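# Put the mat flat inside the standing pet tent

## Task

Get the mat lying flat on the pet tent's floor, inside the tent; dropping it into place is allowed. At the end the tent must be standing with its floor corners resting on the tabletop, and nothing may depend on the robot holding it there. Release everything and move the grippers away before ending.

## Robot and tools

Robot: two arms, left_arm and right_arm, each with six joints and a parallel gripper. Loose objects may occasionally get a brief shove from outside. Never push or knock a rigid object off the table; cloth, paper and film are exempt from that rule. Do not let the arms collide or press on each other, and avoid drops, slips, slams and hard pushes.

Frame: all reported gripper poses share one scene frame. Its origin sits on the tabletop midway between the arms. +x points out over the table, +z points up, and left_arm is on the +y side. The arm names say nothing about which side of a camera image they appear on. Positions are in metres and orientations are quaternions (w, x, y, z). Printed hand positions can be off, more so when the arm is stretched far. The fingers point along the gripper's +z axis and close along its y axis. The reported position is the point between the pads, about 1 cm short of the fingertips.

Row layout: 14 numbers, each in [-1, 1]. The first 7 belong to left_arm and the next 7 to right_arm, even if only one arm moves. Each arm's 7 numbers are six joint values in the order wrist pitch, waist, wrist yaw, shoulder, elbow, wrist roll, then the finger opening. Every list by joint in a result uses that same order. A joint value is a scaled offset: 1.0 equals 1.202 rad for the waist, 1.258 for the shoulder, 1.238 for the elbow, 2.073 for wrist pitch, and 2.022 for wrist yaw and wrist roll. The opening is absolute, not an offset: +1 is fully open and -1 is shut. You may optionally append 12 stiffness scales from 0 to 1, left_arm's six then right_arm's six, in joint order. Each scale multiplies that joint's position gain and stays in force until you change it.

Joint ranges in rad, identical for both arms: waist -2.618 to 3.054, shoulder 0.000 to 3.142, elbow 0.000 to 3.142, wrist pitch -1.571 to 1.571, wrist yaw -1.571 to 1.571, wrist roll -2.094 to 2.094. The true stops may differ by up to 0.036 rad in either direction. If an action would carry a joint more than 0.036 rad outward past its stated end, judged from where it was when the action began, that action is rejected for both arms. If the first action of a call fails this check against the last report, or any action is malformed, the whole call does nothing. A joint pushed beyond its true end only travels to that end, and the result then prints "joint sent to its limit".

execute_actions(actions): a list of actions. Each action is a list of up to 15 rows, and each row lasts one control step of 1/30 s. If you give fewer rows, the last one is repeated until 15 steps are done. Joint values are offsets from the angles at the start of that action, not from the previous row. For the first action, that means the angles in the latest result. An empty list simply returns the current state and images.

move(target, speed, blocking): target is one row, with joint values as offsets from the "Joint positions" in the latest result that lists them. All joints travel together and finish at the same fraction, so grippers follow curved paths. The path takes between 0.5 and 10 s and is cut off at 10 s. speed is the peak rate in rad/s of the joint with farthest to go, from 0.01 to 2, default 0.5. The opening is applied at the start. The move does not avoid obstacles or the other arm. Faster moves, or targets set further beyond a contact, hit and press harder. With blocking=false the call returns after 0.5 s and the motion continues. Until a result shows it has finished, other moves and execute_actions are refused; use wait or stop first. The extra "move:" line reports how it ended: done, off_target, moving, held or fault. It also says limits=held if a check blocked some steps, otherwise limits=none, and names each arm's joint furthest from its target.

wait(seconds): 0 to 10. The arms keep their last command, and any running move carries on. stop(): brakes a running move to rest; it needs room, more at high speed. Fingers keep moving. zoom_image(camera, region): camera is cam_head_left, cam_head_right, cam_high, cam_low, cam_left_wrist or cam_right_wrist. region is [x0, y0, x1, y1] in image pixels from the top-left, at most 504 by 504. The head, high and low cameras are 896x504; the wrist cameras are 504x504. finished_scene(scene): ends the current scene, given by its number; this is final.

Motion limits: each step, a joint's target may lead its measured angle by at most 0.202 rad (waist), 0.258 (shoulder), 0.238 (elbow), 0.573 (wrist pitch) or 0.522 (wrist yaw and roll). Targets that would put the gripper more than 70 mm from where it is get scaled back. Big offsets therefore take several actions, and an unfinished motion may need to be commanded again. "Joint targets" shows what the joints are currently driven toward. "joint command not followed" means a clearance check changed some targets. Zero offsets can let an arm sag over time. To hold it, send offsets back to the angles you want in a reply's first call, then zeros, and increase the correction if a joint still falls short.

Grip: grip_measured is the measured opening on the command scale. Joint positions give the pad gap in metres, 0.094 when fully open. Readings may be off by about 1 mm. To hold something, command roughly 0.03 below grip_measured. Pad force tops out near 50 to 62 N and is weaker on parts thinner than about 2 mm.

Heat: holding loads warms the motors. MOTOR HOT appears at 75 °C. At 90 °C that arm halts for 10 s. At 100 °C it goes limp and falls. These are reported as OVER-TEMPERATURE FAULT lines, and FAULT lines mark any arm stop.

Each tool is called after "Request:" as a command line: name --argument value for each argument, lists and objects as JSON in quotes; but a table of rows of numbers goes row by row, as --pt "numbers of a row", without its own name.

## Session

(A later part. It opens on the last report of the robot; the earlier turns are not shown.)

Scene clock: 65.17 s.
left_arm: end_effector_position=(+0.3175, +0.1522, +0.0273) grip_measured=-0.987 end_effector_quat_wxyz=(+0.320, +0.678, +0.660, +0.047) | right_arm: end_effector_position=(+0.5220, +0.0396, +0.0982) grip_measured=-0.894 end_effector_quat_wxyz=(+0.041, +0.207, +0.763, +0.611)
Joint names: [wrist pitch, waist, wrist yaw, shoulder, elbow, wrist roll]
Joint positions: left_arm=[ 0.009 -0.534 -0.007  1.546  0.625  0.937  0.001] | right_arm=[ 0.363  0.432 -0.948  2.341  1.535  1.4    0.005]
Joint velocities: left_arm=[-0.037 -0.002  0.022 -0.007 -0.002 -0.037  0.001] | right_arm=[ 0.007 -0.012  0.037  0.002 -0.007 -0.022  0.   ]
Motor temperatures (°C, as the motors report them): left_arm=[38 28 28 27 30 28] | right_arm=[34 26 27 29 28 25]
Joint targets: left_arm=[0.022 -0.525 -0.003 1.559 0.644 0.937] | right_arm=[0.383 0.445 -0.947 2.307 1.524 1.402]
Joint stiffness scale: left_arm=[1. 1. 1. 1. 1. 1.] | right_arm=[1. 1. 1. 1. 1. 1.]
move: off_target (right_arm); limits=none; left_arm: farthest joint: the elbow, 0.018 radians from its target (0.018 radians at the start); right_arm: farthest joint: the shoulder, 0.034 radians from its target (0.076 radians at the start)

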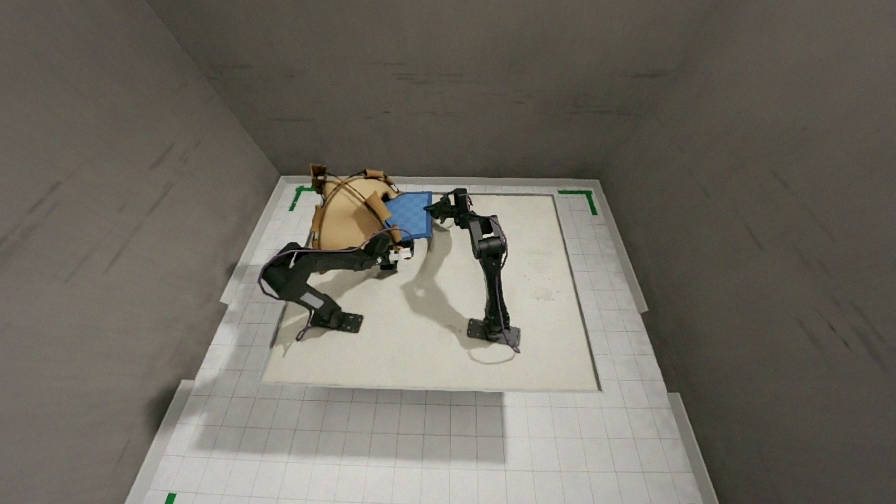

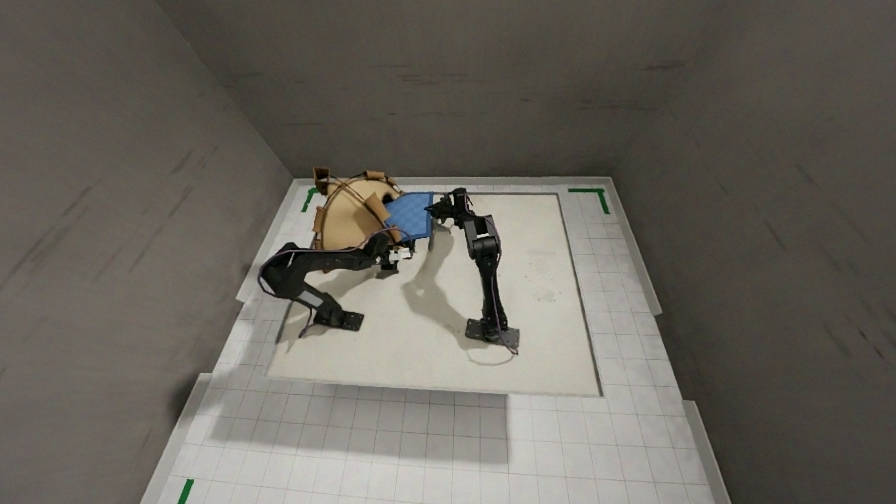

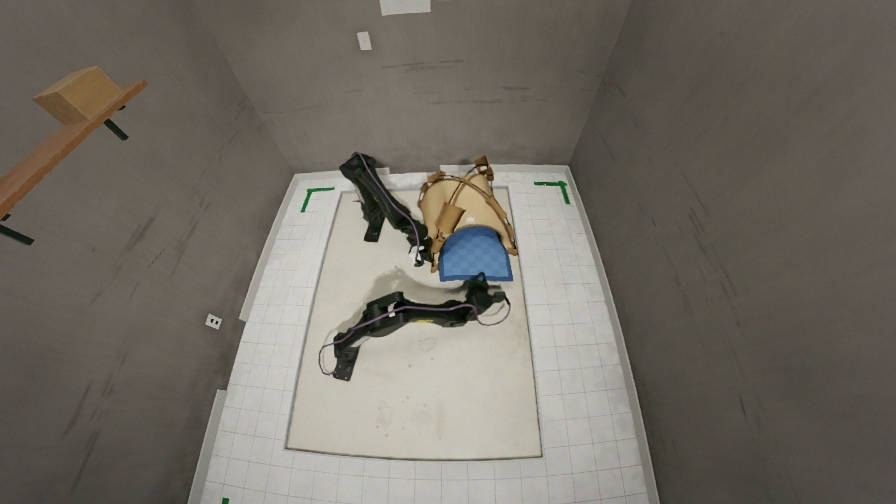

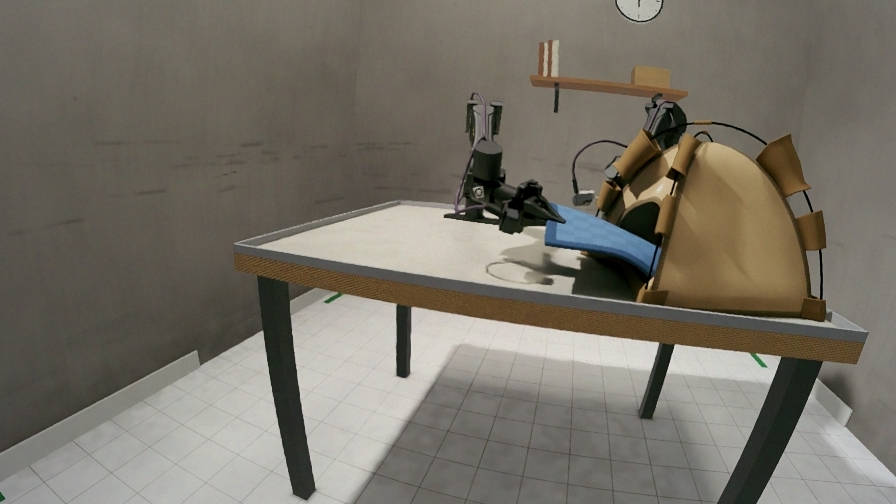

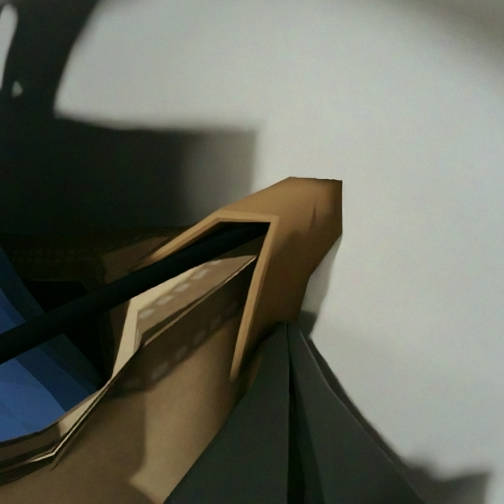

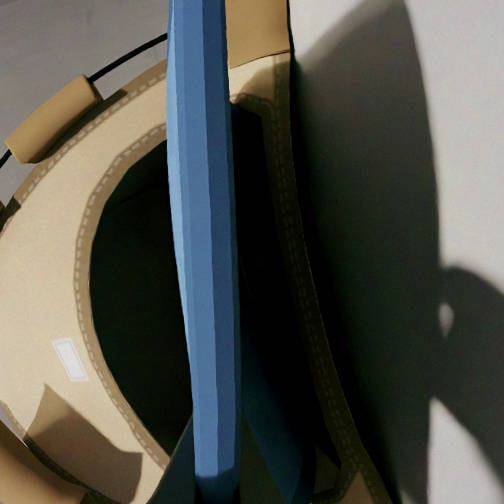

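Request:
move --target '[-0.523,0,0,-0.635,0.03,-0.463,-1,0.01,0,0,-0.025,0,0,-0.93]' --speed 0.9

Request:
move --target '[0,1.0,0,0,0.015,0,0.2,0.01,0,0,-0.025,0,0,-0.93]' --speed 0.9

Request:
zoom_image --camera "cam_head_left" --region '[240,150,480,340]'

Scene clock: 69.27 s.
left_arm: end_effector_position=(+0.1696, +0.2676, +0.1004) grip_measured=-0.987 end_effector_quat_wxyz=(+0.181, +0.322, +0.927, -0.058) | right_arm: end_effector_position=(+0.5220, +0.0396, +0.0982) grip_measured=-0.894 end_effector_quat_wxyz=(+0.041, +0.207, +0.763, +0.611)
Joint names: [wrist pitch, waist, wrist yaw, shoulder, elbow, wrist roll]
Joint positions: left_arm=[-1.061 -0.534 -0.007  0.77   0.643  0.007  0.001] | right_arm=[ 0.363  0.432 -0.948  2.341  1.535  1.401  0.005]
Joint velocities: left_arm=[-0.007  0.002 -0.022 -0.007 -0.017  0.007 -0.001] | right_arm=[ 0.051 -0.012  0.007 -0.007  0.002 -0.066 -0.001]
Motor temperatures (°C, as the motors report them): left_arm=[37 28 28 27 30 28] | right_arm=[34 26 27 30 28 25]
Joint targets: left_arm=[-1.075 -0.534 -0.007 0.747 0.662 0.001] | right_arm=[0.384 0.432 -0.948 2.309 1.535 1.400]
Joint stiffness scale: left_arm=[1. 1. 1. 1. 1. 1.] | right_arm=[1. 1. 1. 1. 1. 1.]
move: off_target (left_arm, right_arm); limits=none; left_arm: farthest joint: the shoulder, 0.023 radians from its target (0.799 radians at the start); right_arm: farthest joint: the shoulder, 0.031 radians from its target (0.031 radians at the start)

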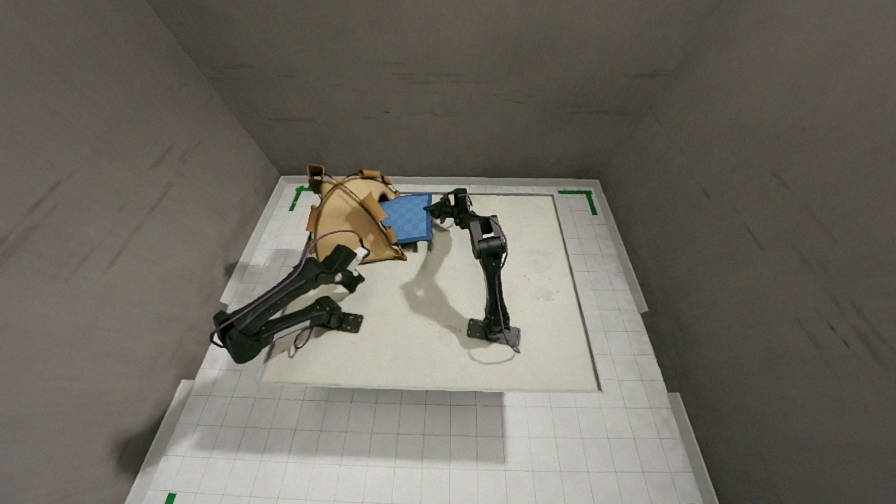

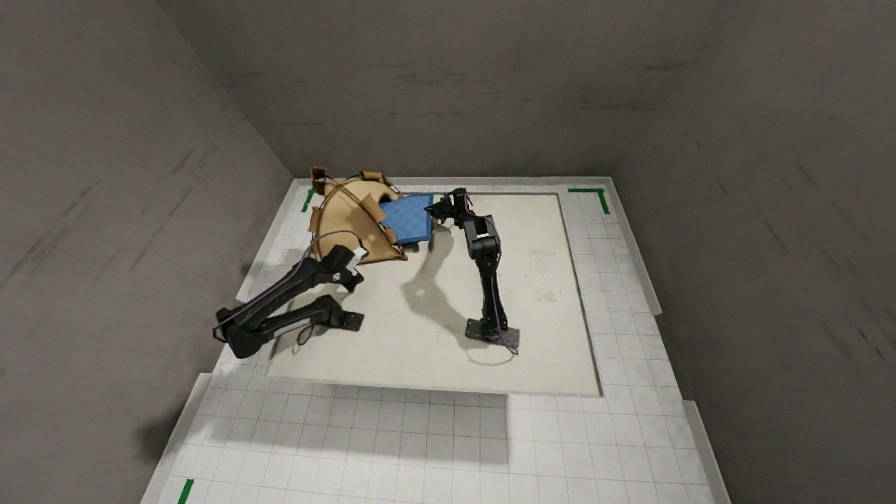

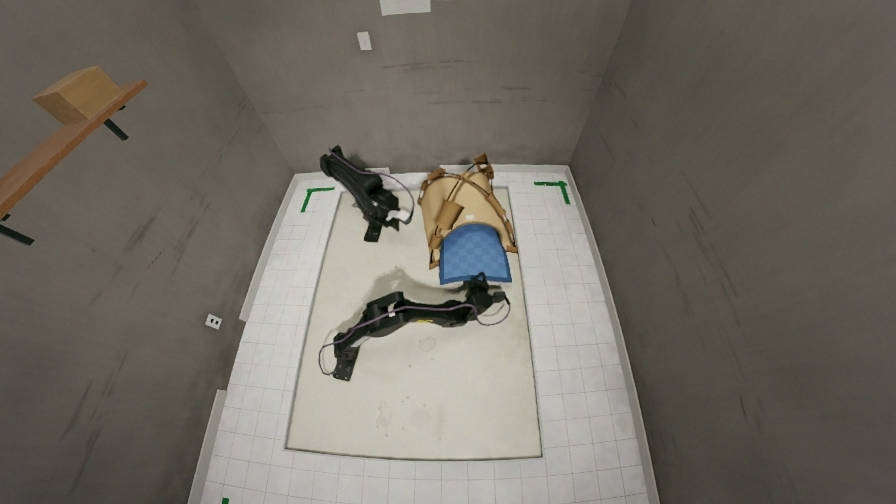

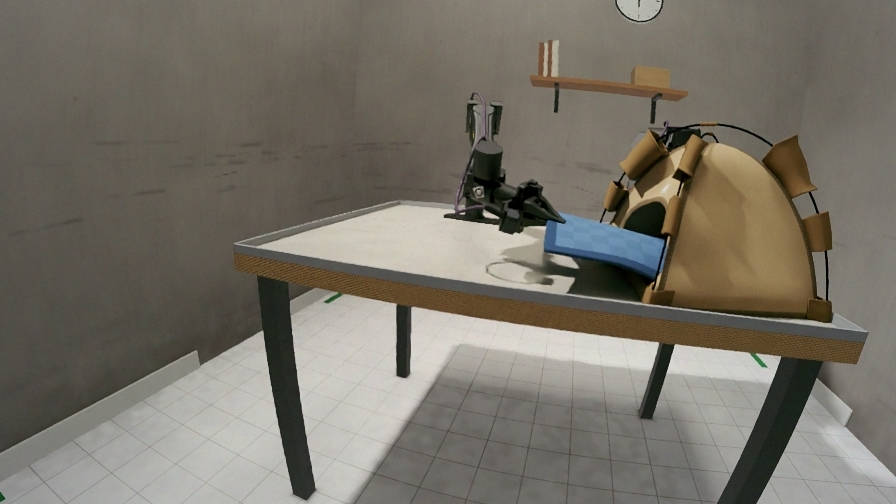

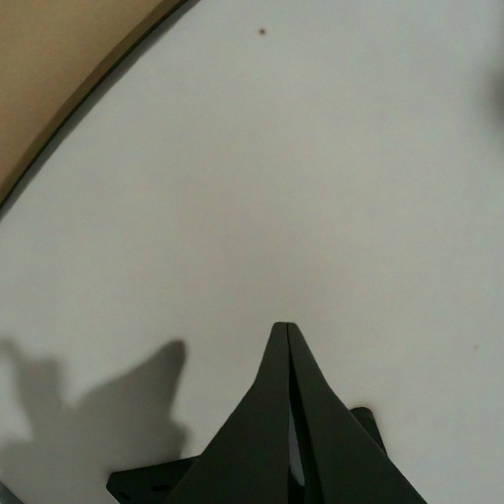

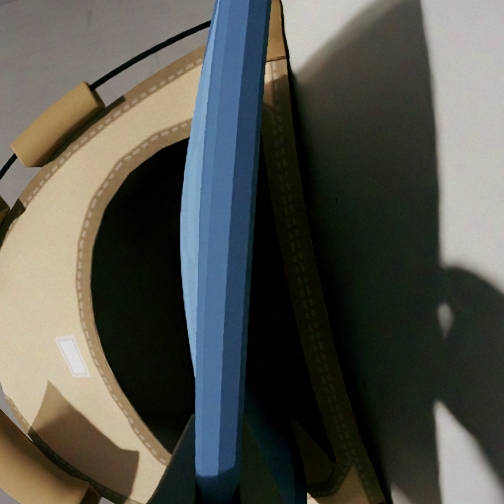

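Scene clock: 71.07 s.
left_arm: end_effector_position=(+0.1802, +0.4624, +0.1004) grip_measured=+0.197 end_effector_quat_wxyz=(+0.183, -0.254, +0.948, +0.053) | right_arm: end_effector_position=(+0.5220, +0.0396, +0.0982) grip_measured=-0.894 end_effector_quat_wxyz=(+0.041, +0.207, +0.763, +0.611)
Joint names: [wrist pitch, waist, wrist yaw, shoulder, elbow, wrist roll]
Joint positions: left_arm=[-1.061  0.658 -0.005  0.77   0.643  0.007  0.056] | right_arm=[ 0.363  0.432 -0.948  2.341  1.535  1.401  0.005]
Joint velocities: left_arm=[-0.037 -0.007  0.037 -0.012  0.002 -0.051  0.001] | right_arm=[ 0.007  0.002 -0.066 -0.012  0.012  0.007 -0.001]
Motor temperatures (°C, as the motors report them): left_arm=[37 28 28 27 30 28] | right_arm=[34 26 27 30 28 25]
Joint targets: left_arm=[-1.061 0.668 -0.006 0.770 0.662 0.007] | right_arm=[0.384 0.432 -0.948 2.309 1.535 1.401]
Joint stiffness scale: left_arm=[1. 1. 1. 1. 1. 1.] | right_arm=[1. 1. 1. 1. 1. 1.]
move: off_target (right_arm); limits=none; left_arm: farthest joint: the elbow, 0.019 radians from its target (0.019 radians at the start); right_arm: farthest joint: the shoulder, 0.031 radians from its target (0.031 radians at the start)

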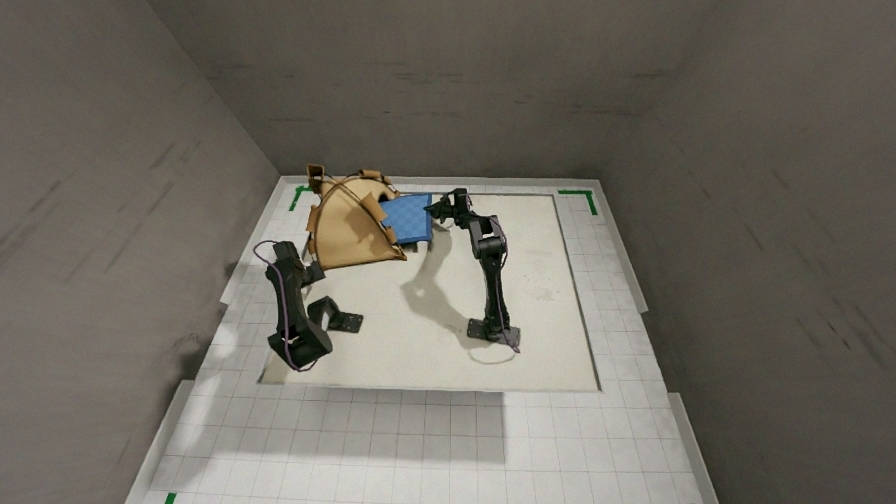

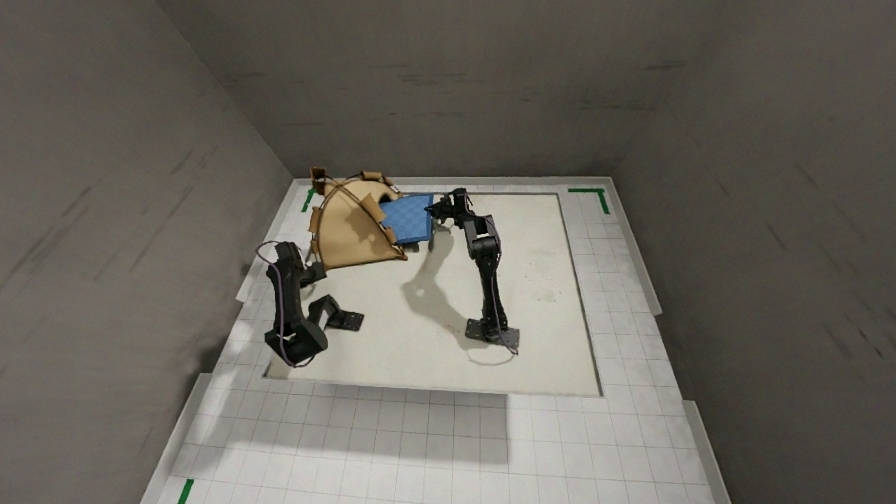

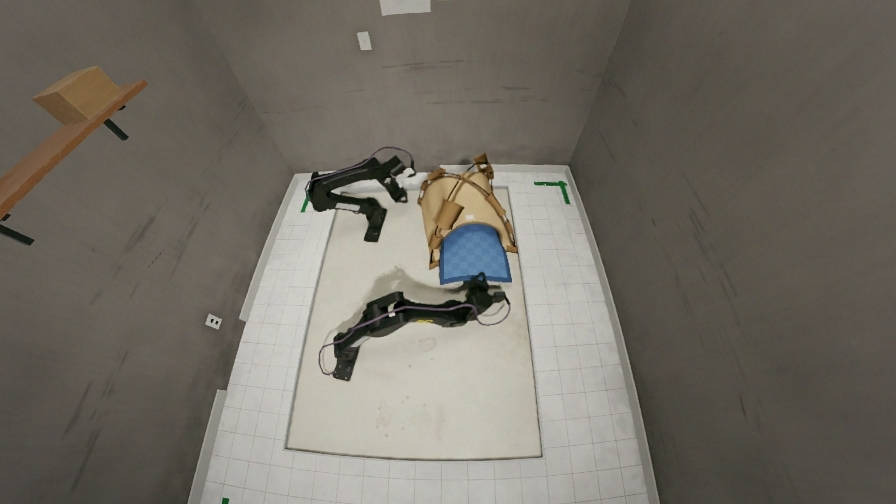

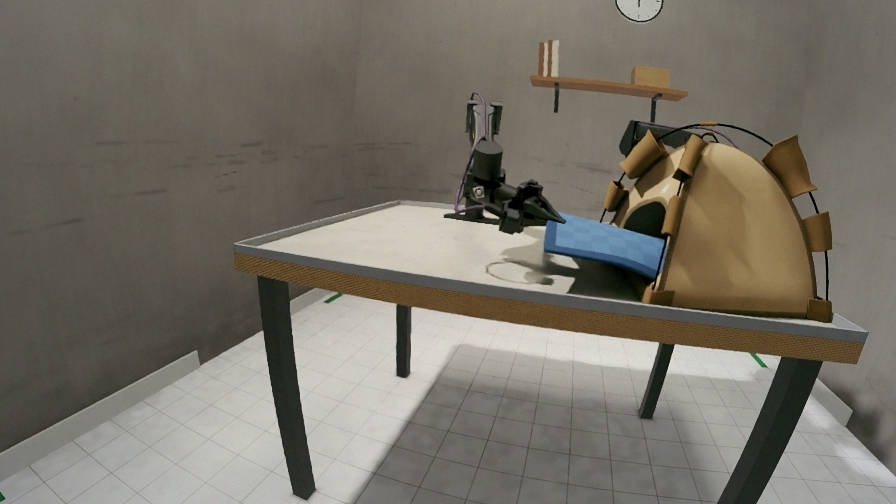

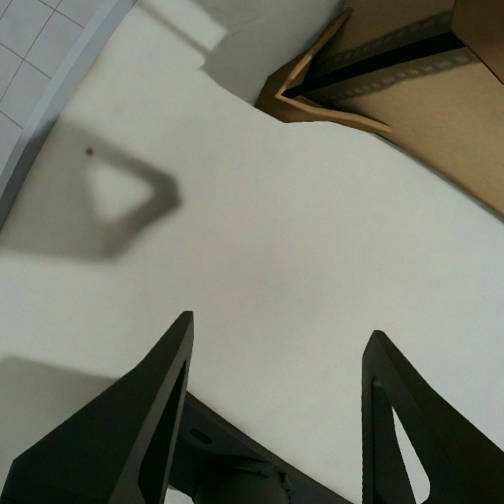

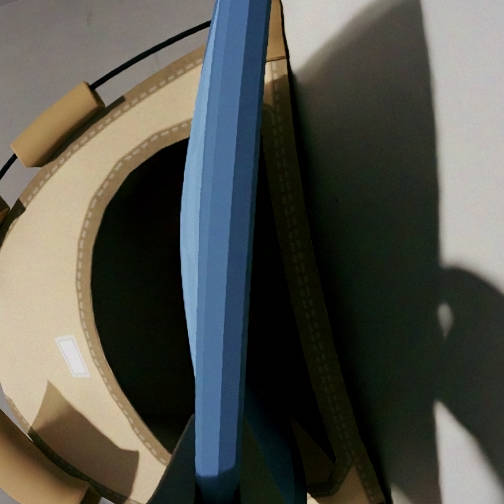

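Region (240, 150, 480, 340) of cam_head_left's 896x504 image, scaled by 2.100, with more detail than that image has; it fills the top 399 rows of this view, and the rest is white.

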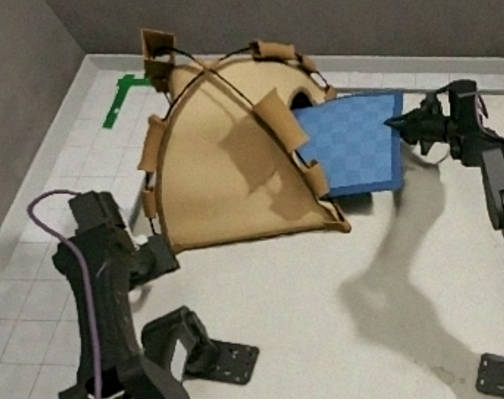

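Request:
move --target '[0.228,0.118,0,0.49,0.056,-0.945,0.2,0.01,0,0,-0.025,0,0,-0.93]' --speed 1.0

Scene clock: 74.60 s.
left_arm: end_effector_position=(+0.2435, +0.5406, +0.0333) grip_measured=+0.197 end_effector_quat_wxyz=(-0.126, +0.947, -0.282, +0.086) | right_arm: end_effector_position=(+0.5220, +0.0396, +0.0982) grip_measured=-0.894 end_effector_quat_wxyz=(+0.041, +0.207, +0.763, +0.611)
Joint names: [wrist pitch, waist, wrist yaw, shoulder, elbow, wrist roll]
Joint positions: left_arm=[-0.586  0.79  -0.005  1.37   0.691 -1.9    0.056] | right_arm=[ 0.363  0.432 -0.948  2.341  1.535  1.401  0.005]
Joint velocities: left_arm=[ 0.007 -0.007 -0.022 -0.002  0.007 -0.007  0.   ] | right_arm=[ 0.022  0.012 -0.037  0.007 -0.002  0.037 -0.001]
Motor temperatures (°C, as the motors report them): left_arm=[37 28 28 27 30 28] | right_arm=[34 26 27 31 28 25]
Joint targets: left_arm=[-0.588 0.800 -0.005 1.387 0.712 -1.904] | right_arm=[0.384 0.432 -0.948 2.309 1.535 1.401]
Joint stiffness scale: left_arm=[1. 1. 1. 1. 1. 1.] | right_arm=[1. 1. 1. 1. 1. 1.]
move: off_target (left_arm, right_arm); limits=none; left_arm: farthest joint: the elbow, 0.021 radians from its target (0.069 radians at the start); right_arm: farthest joint: the shoulder, 0.031 radians from its target (0.031 radians at the start)

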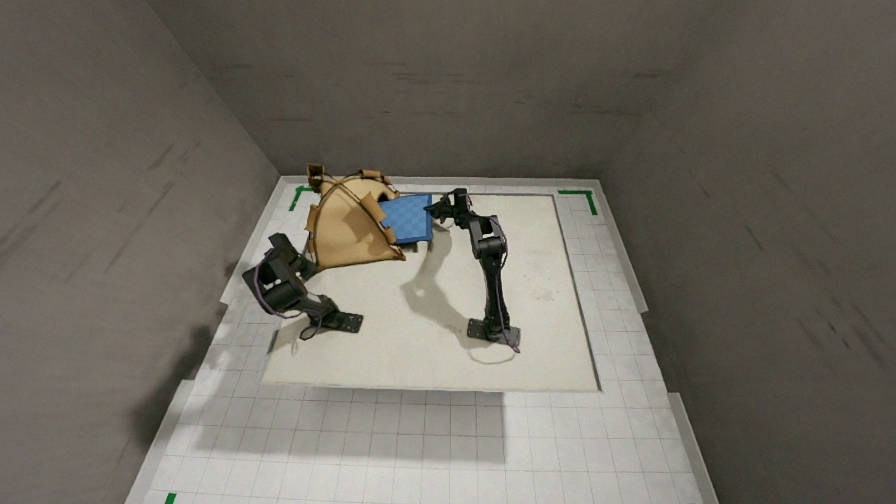

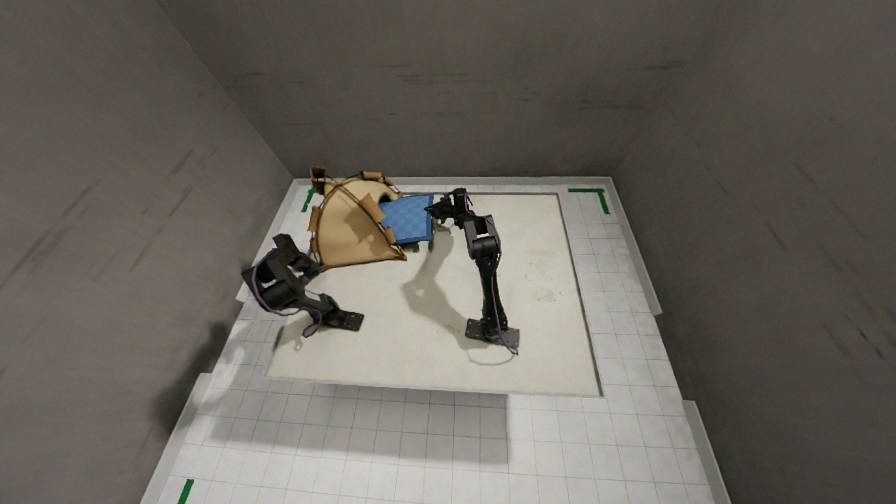

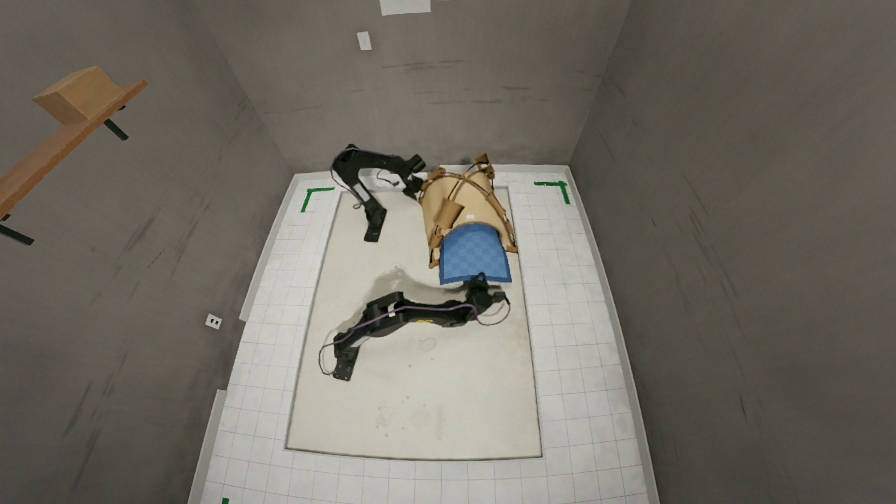

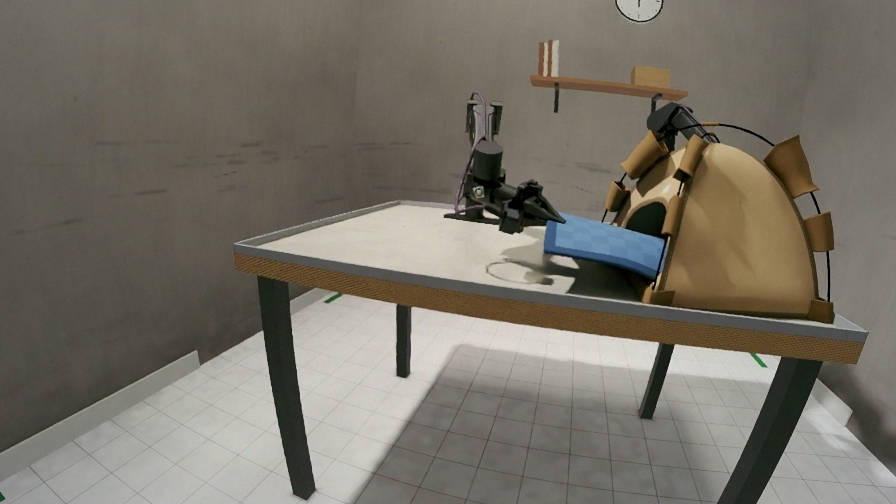

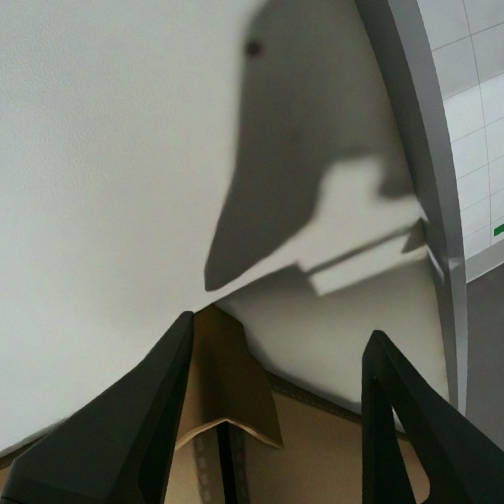

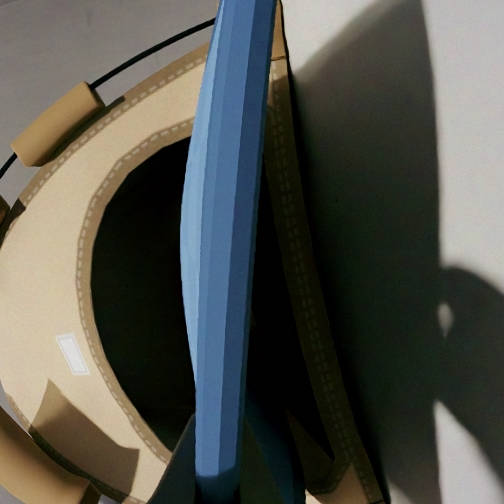

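Request:
move --target '[-0.048,0,0,0,0.015,0,0.2,0.01,0,0,-0.025,0,0,-0.93]' --speed 0.3

Request:
move --target '[-0.017,-0.29,0,0.217,0.215,-0.07,0.2,0.01,0.01,0,-0.025,0,0,-0.93]' --speed 0.2

Scene clock: 76.47 s.
left_arm: end_effector_position=(+0.2287, +0.5292, +0.0282) grip_measured=+0.197 end_effector_quat_wxyz=(-0.094, +0.952, -0.284, +0.064) | right_arm: end_effector_position=(+0.5220, +0.0396, +0.0982) grip_measured=-0.894 end_effector_quat_wxyz=(+0.041, +0.207, +0.763, +0.611)
Joint names: [wrist pitch, waist, wrist yaw, shoulder, elbow, wrist roll]
Joint positions: left_arm=[-0.664  0.79  -0.005  1.37   0.691 -1.9    0.056] | right_arm=[ 0.363  0.432 -0.948  2.341  1.535  1.401  0.005]
Joint velocities: left_arm=[-0.066 -0.012 -0.007  0.017  0.017 -0.022 -0.001] | right_arm=[-0.051  0.002  0.051  0.002  0.002  0.007  0.   ]
Motor temperatures (°C, as the motors report them): left_arm=[37 28 28 27 30 28] | right_arm=[34 26 27 31 28 25]
Joint targets: left_arm=[-0.686 0.790 -0.005 1.370 0.710 -1.899] | right_arm=[0.384 0.432 -0.948 2.309 1.535 1.401]
Joint stiffness scale: left_arm=[1. 1. 1. 1. 1. 1.] | right_arm=[1. 1. 1. 1. 1. 1.]
move: off_target (left_arm, right_arm); limits=none; left_arm: farthest joint: the wrist pitch, 0.022 radians from its target (0.100 radians at the start); right_arm: farthest joint: the shoulder, 0.031 radians from its target (0.031 radians at the start)

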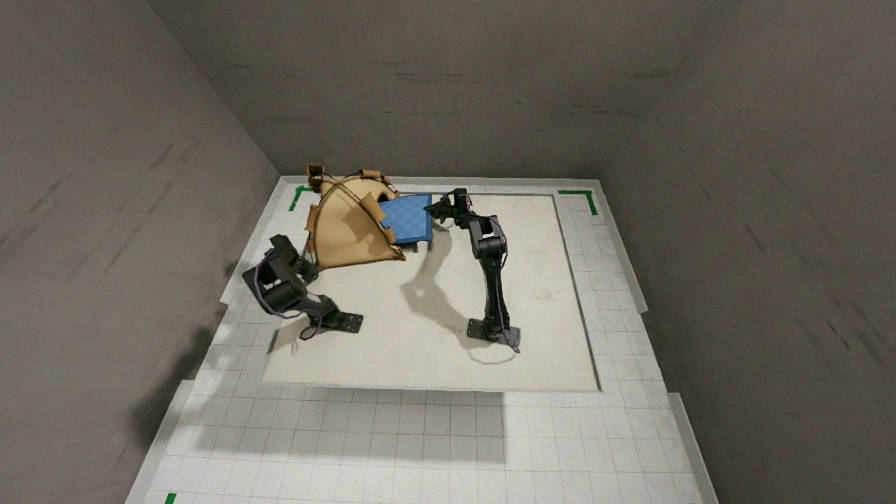

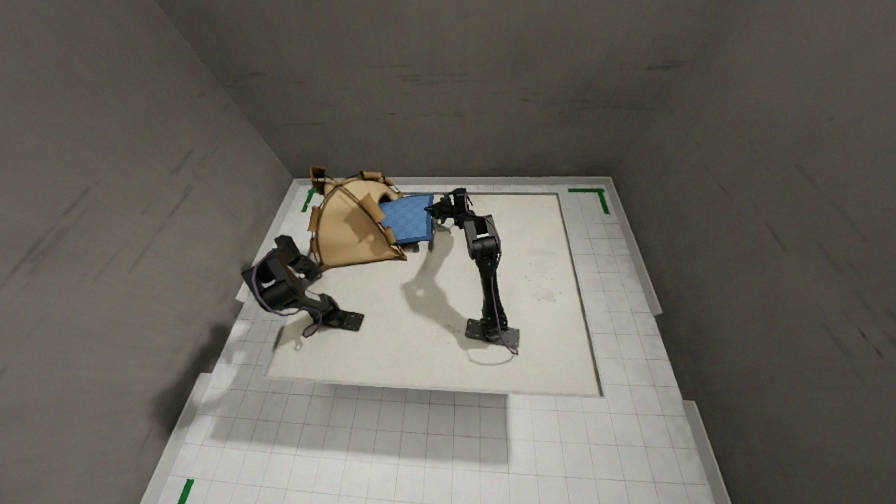

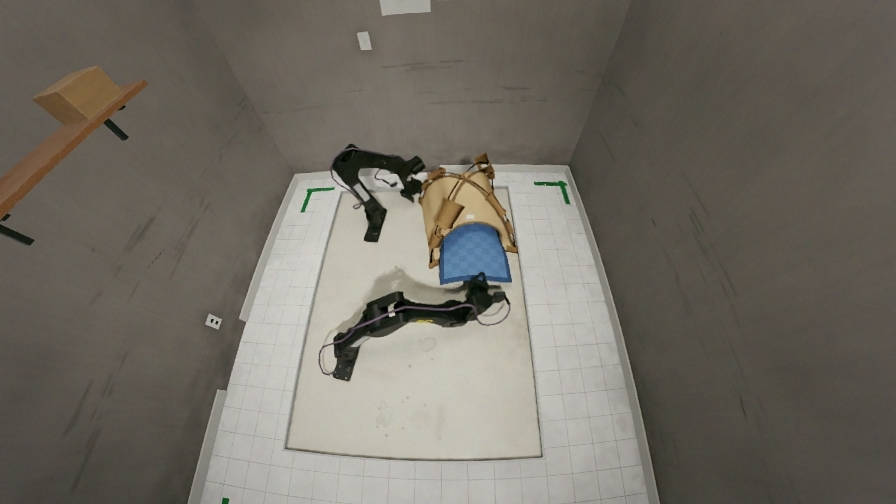

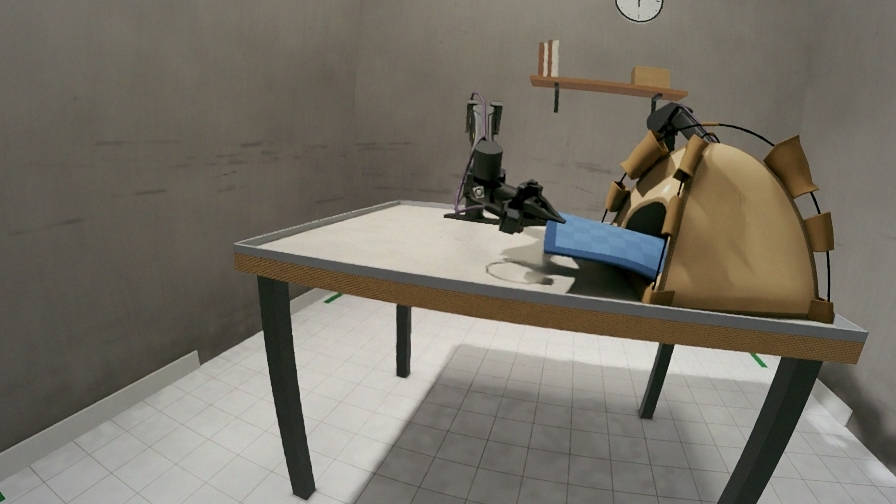

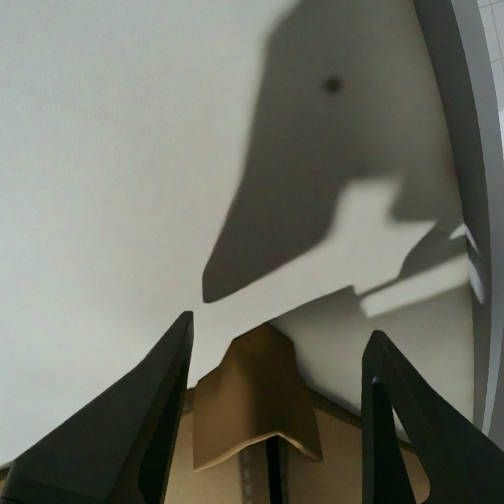

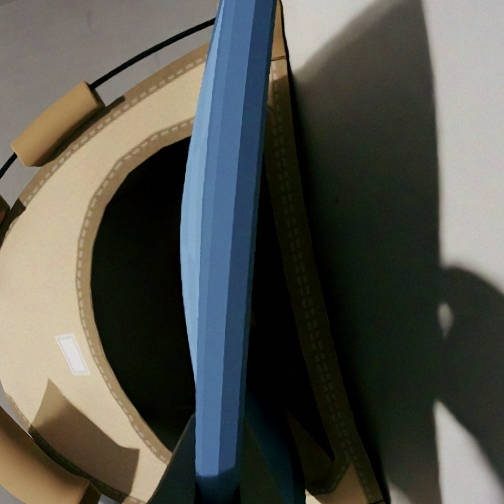

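Scene clock: 78.70 s.
left_arm: end_effector_position=(+0.3164, +0.4827, +0.0312) grip_measured=+0.197 end_effector_quat_wxyz=(-0.074, +0.927, -0.364, +0.057) | right_arm: end_effector_position=(+0.5234, +0.0391, +0.0980) grip_measured=-0.894 end_effector_quat_wxyz=(+0.045, +0.209, +0.763, +0.610)
Joint names: [wrist pitch, waist, wrist yaw, shoulder, elbow, wrist roll]
Joint positions: left_arm=[-0.709  0.471 -0.037  1.616  0.938 -2.047  0.056] | right_arm=[ 0.365  0.432 -0.939  2.341  1.535  1.402  0.005]
Joint velocities: left_arm=[-0.022  0.002 -0.022  0.002  0.022 -0.051 -0.   ] | right_arm=[-0.022 -0.002  0.007  0.017 -0.017  0.022 -0.   ]
Motor temperatures (°C, as the motors report them): left_arm=[36 28 28 27 30 28] | right_arm=[34 26 27 31 28 25]
Joint targets: left_arm=[-0.699 0.441 -0.005 1.643 0.958 -2.041] | right_arm=[0.384 0.444 -0.948 2.309 1.535 1.401]
Joint stiffness scale: left_arm=[1. 1. 1. 1. 1. 1.] | right_arm=[1. 1. 1. 1. 1. 1.]
move: off_target (left_arm, right_arm); limits=none; left_arm: farthest joint: the wrist yaw, 0.032 radians from its target (0.000 radians at the start); right_arm: farthest joint: the shoulder, 0.031 radians from its target (0.031 radians at the start)

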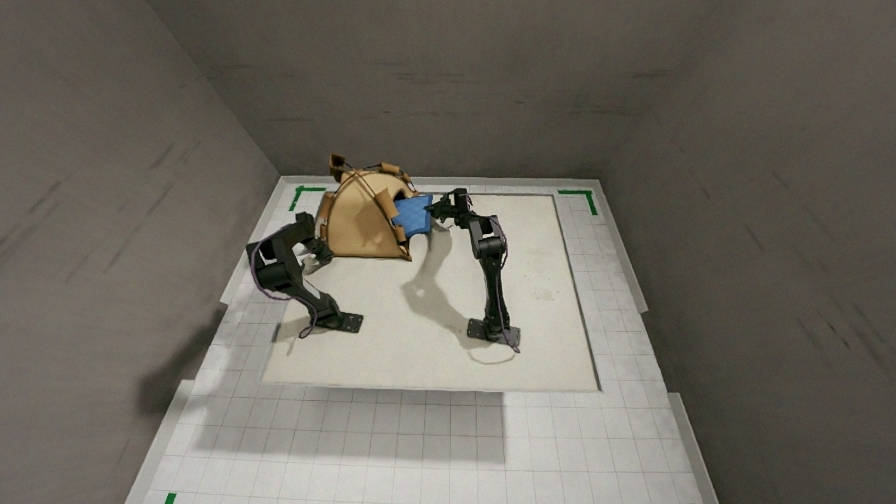

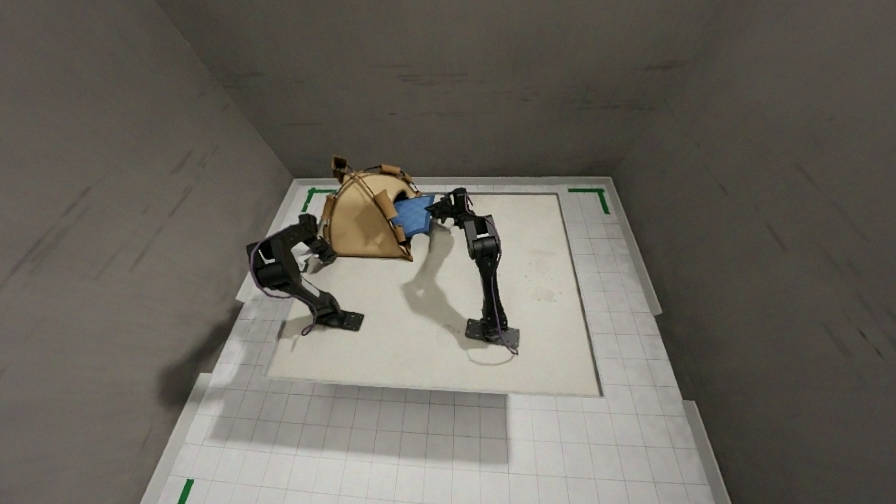

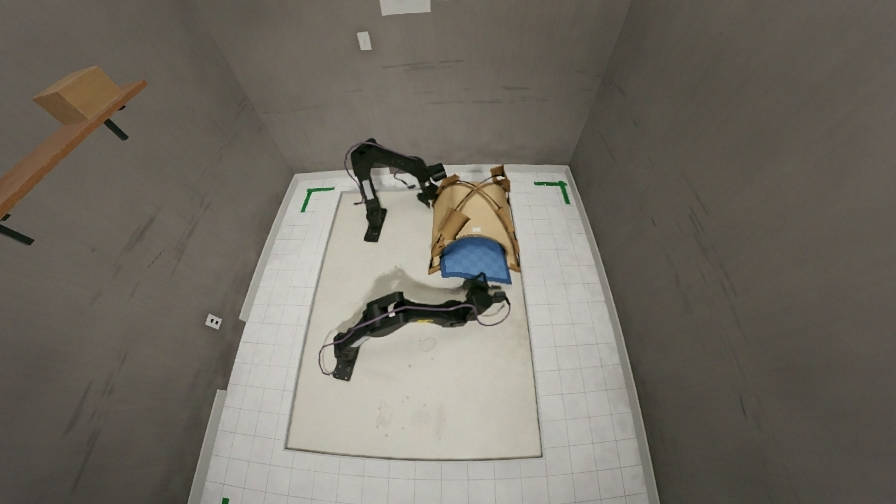

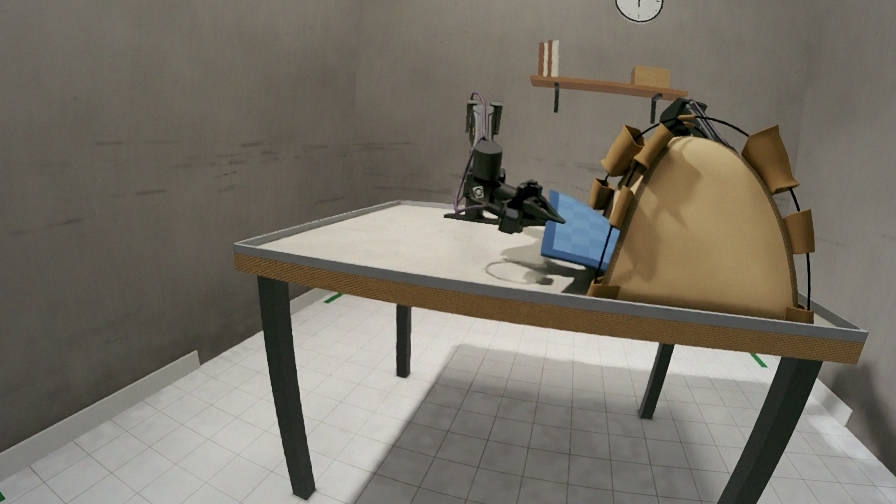

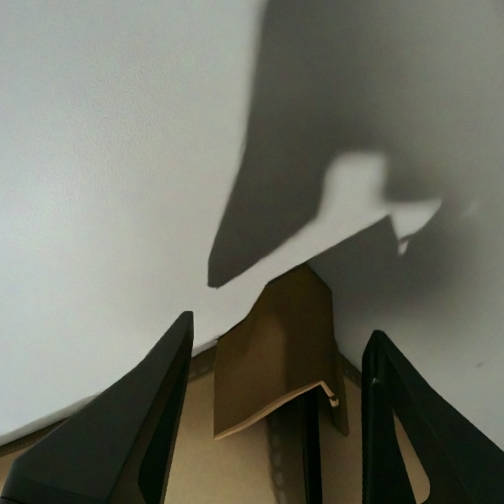

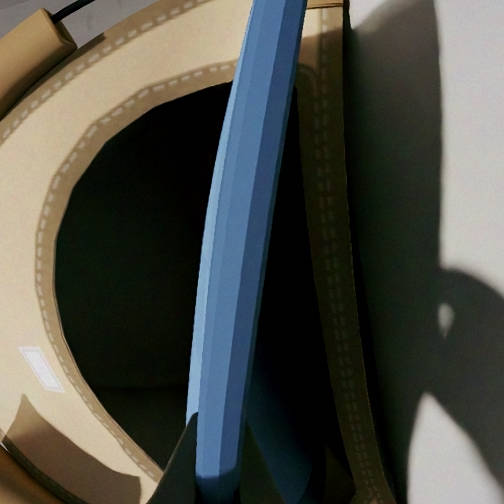

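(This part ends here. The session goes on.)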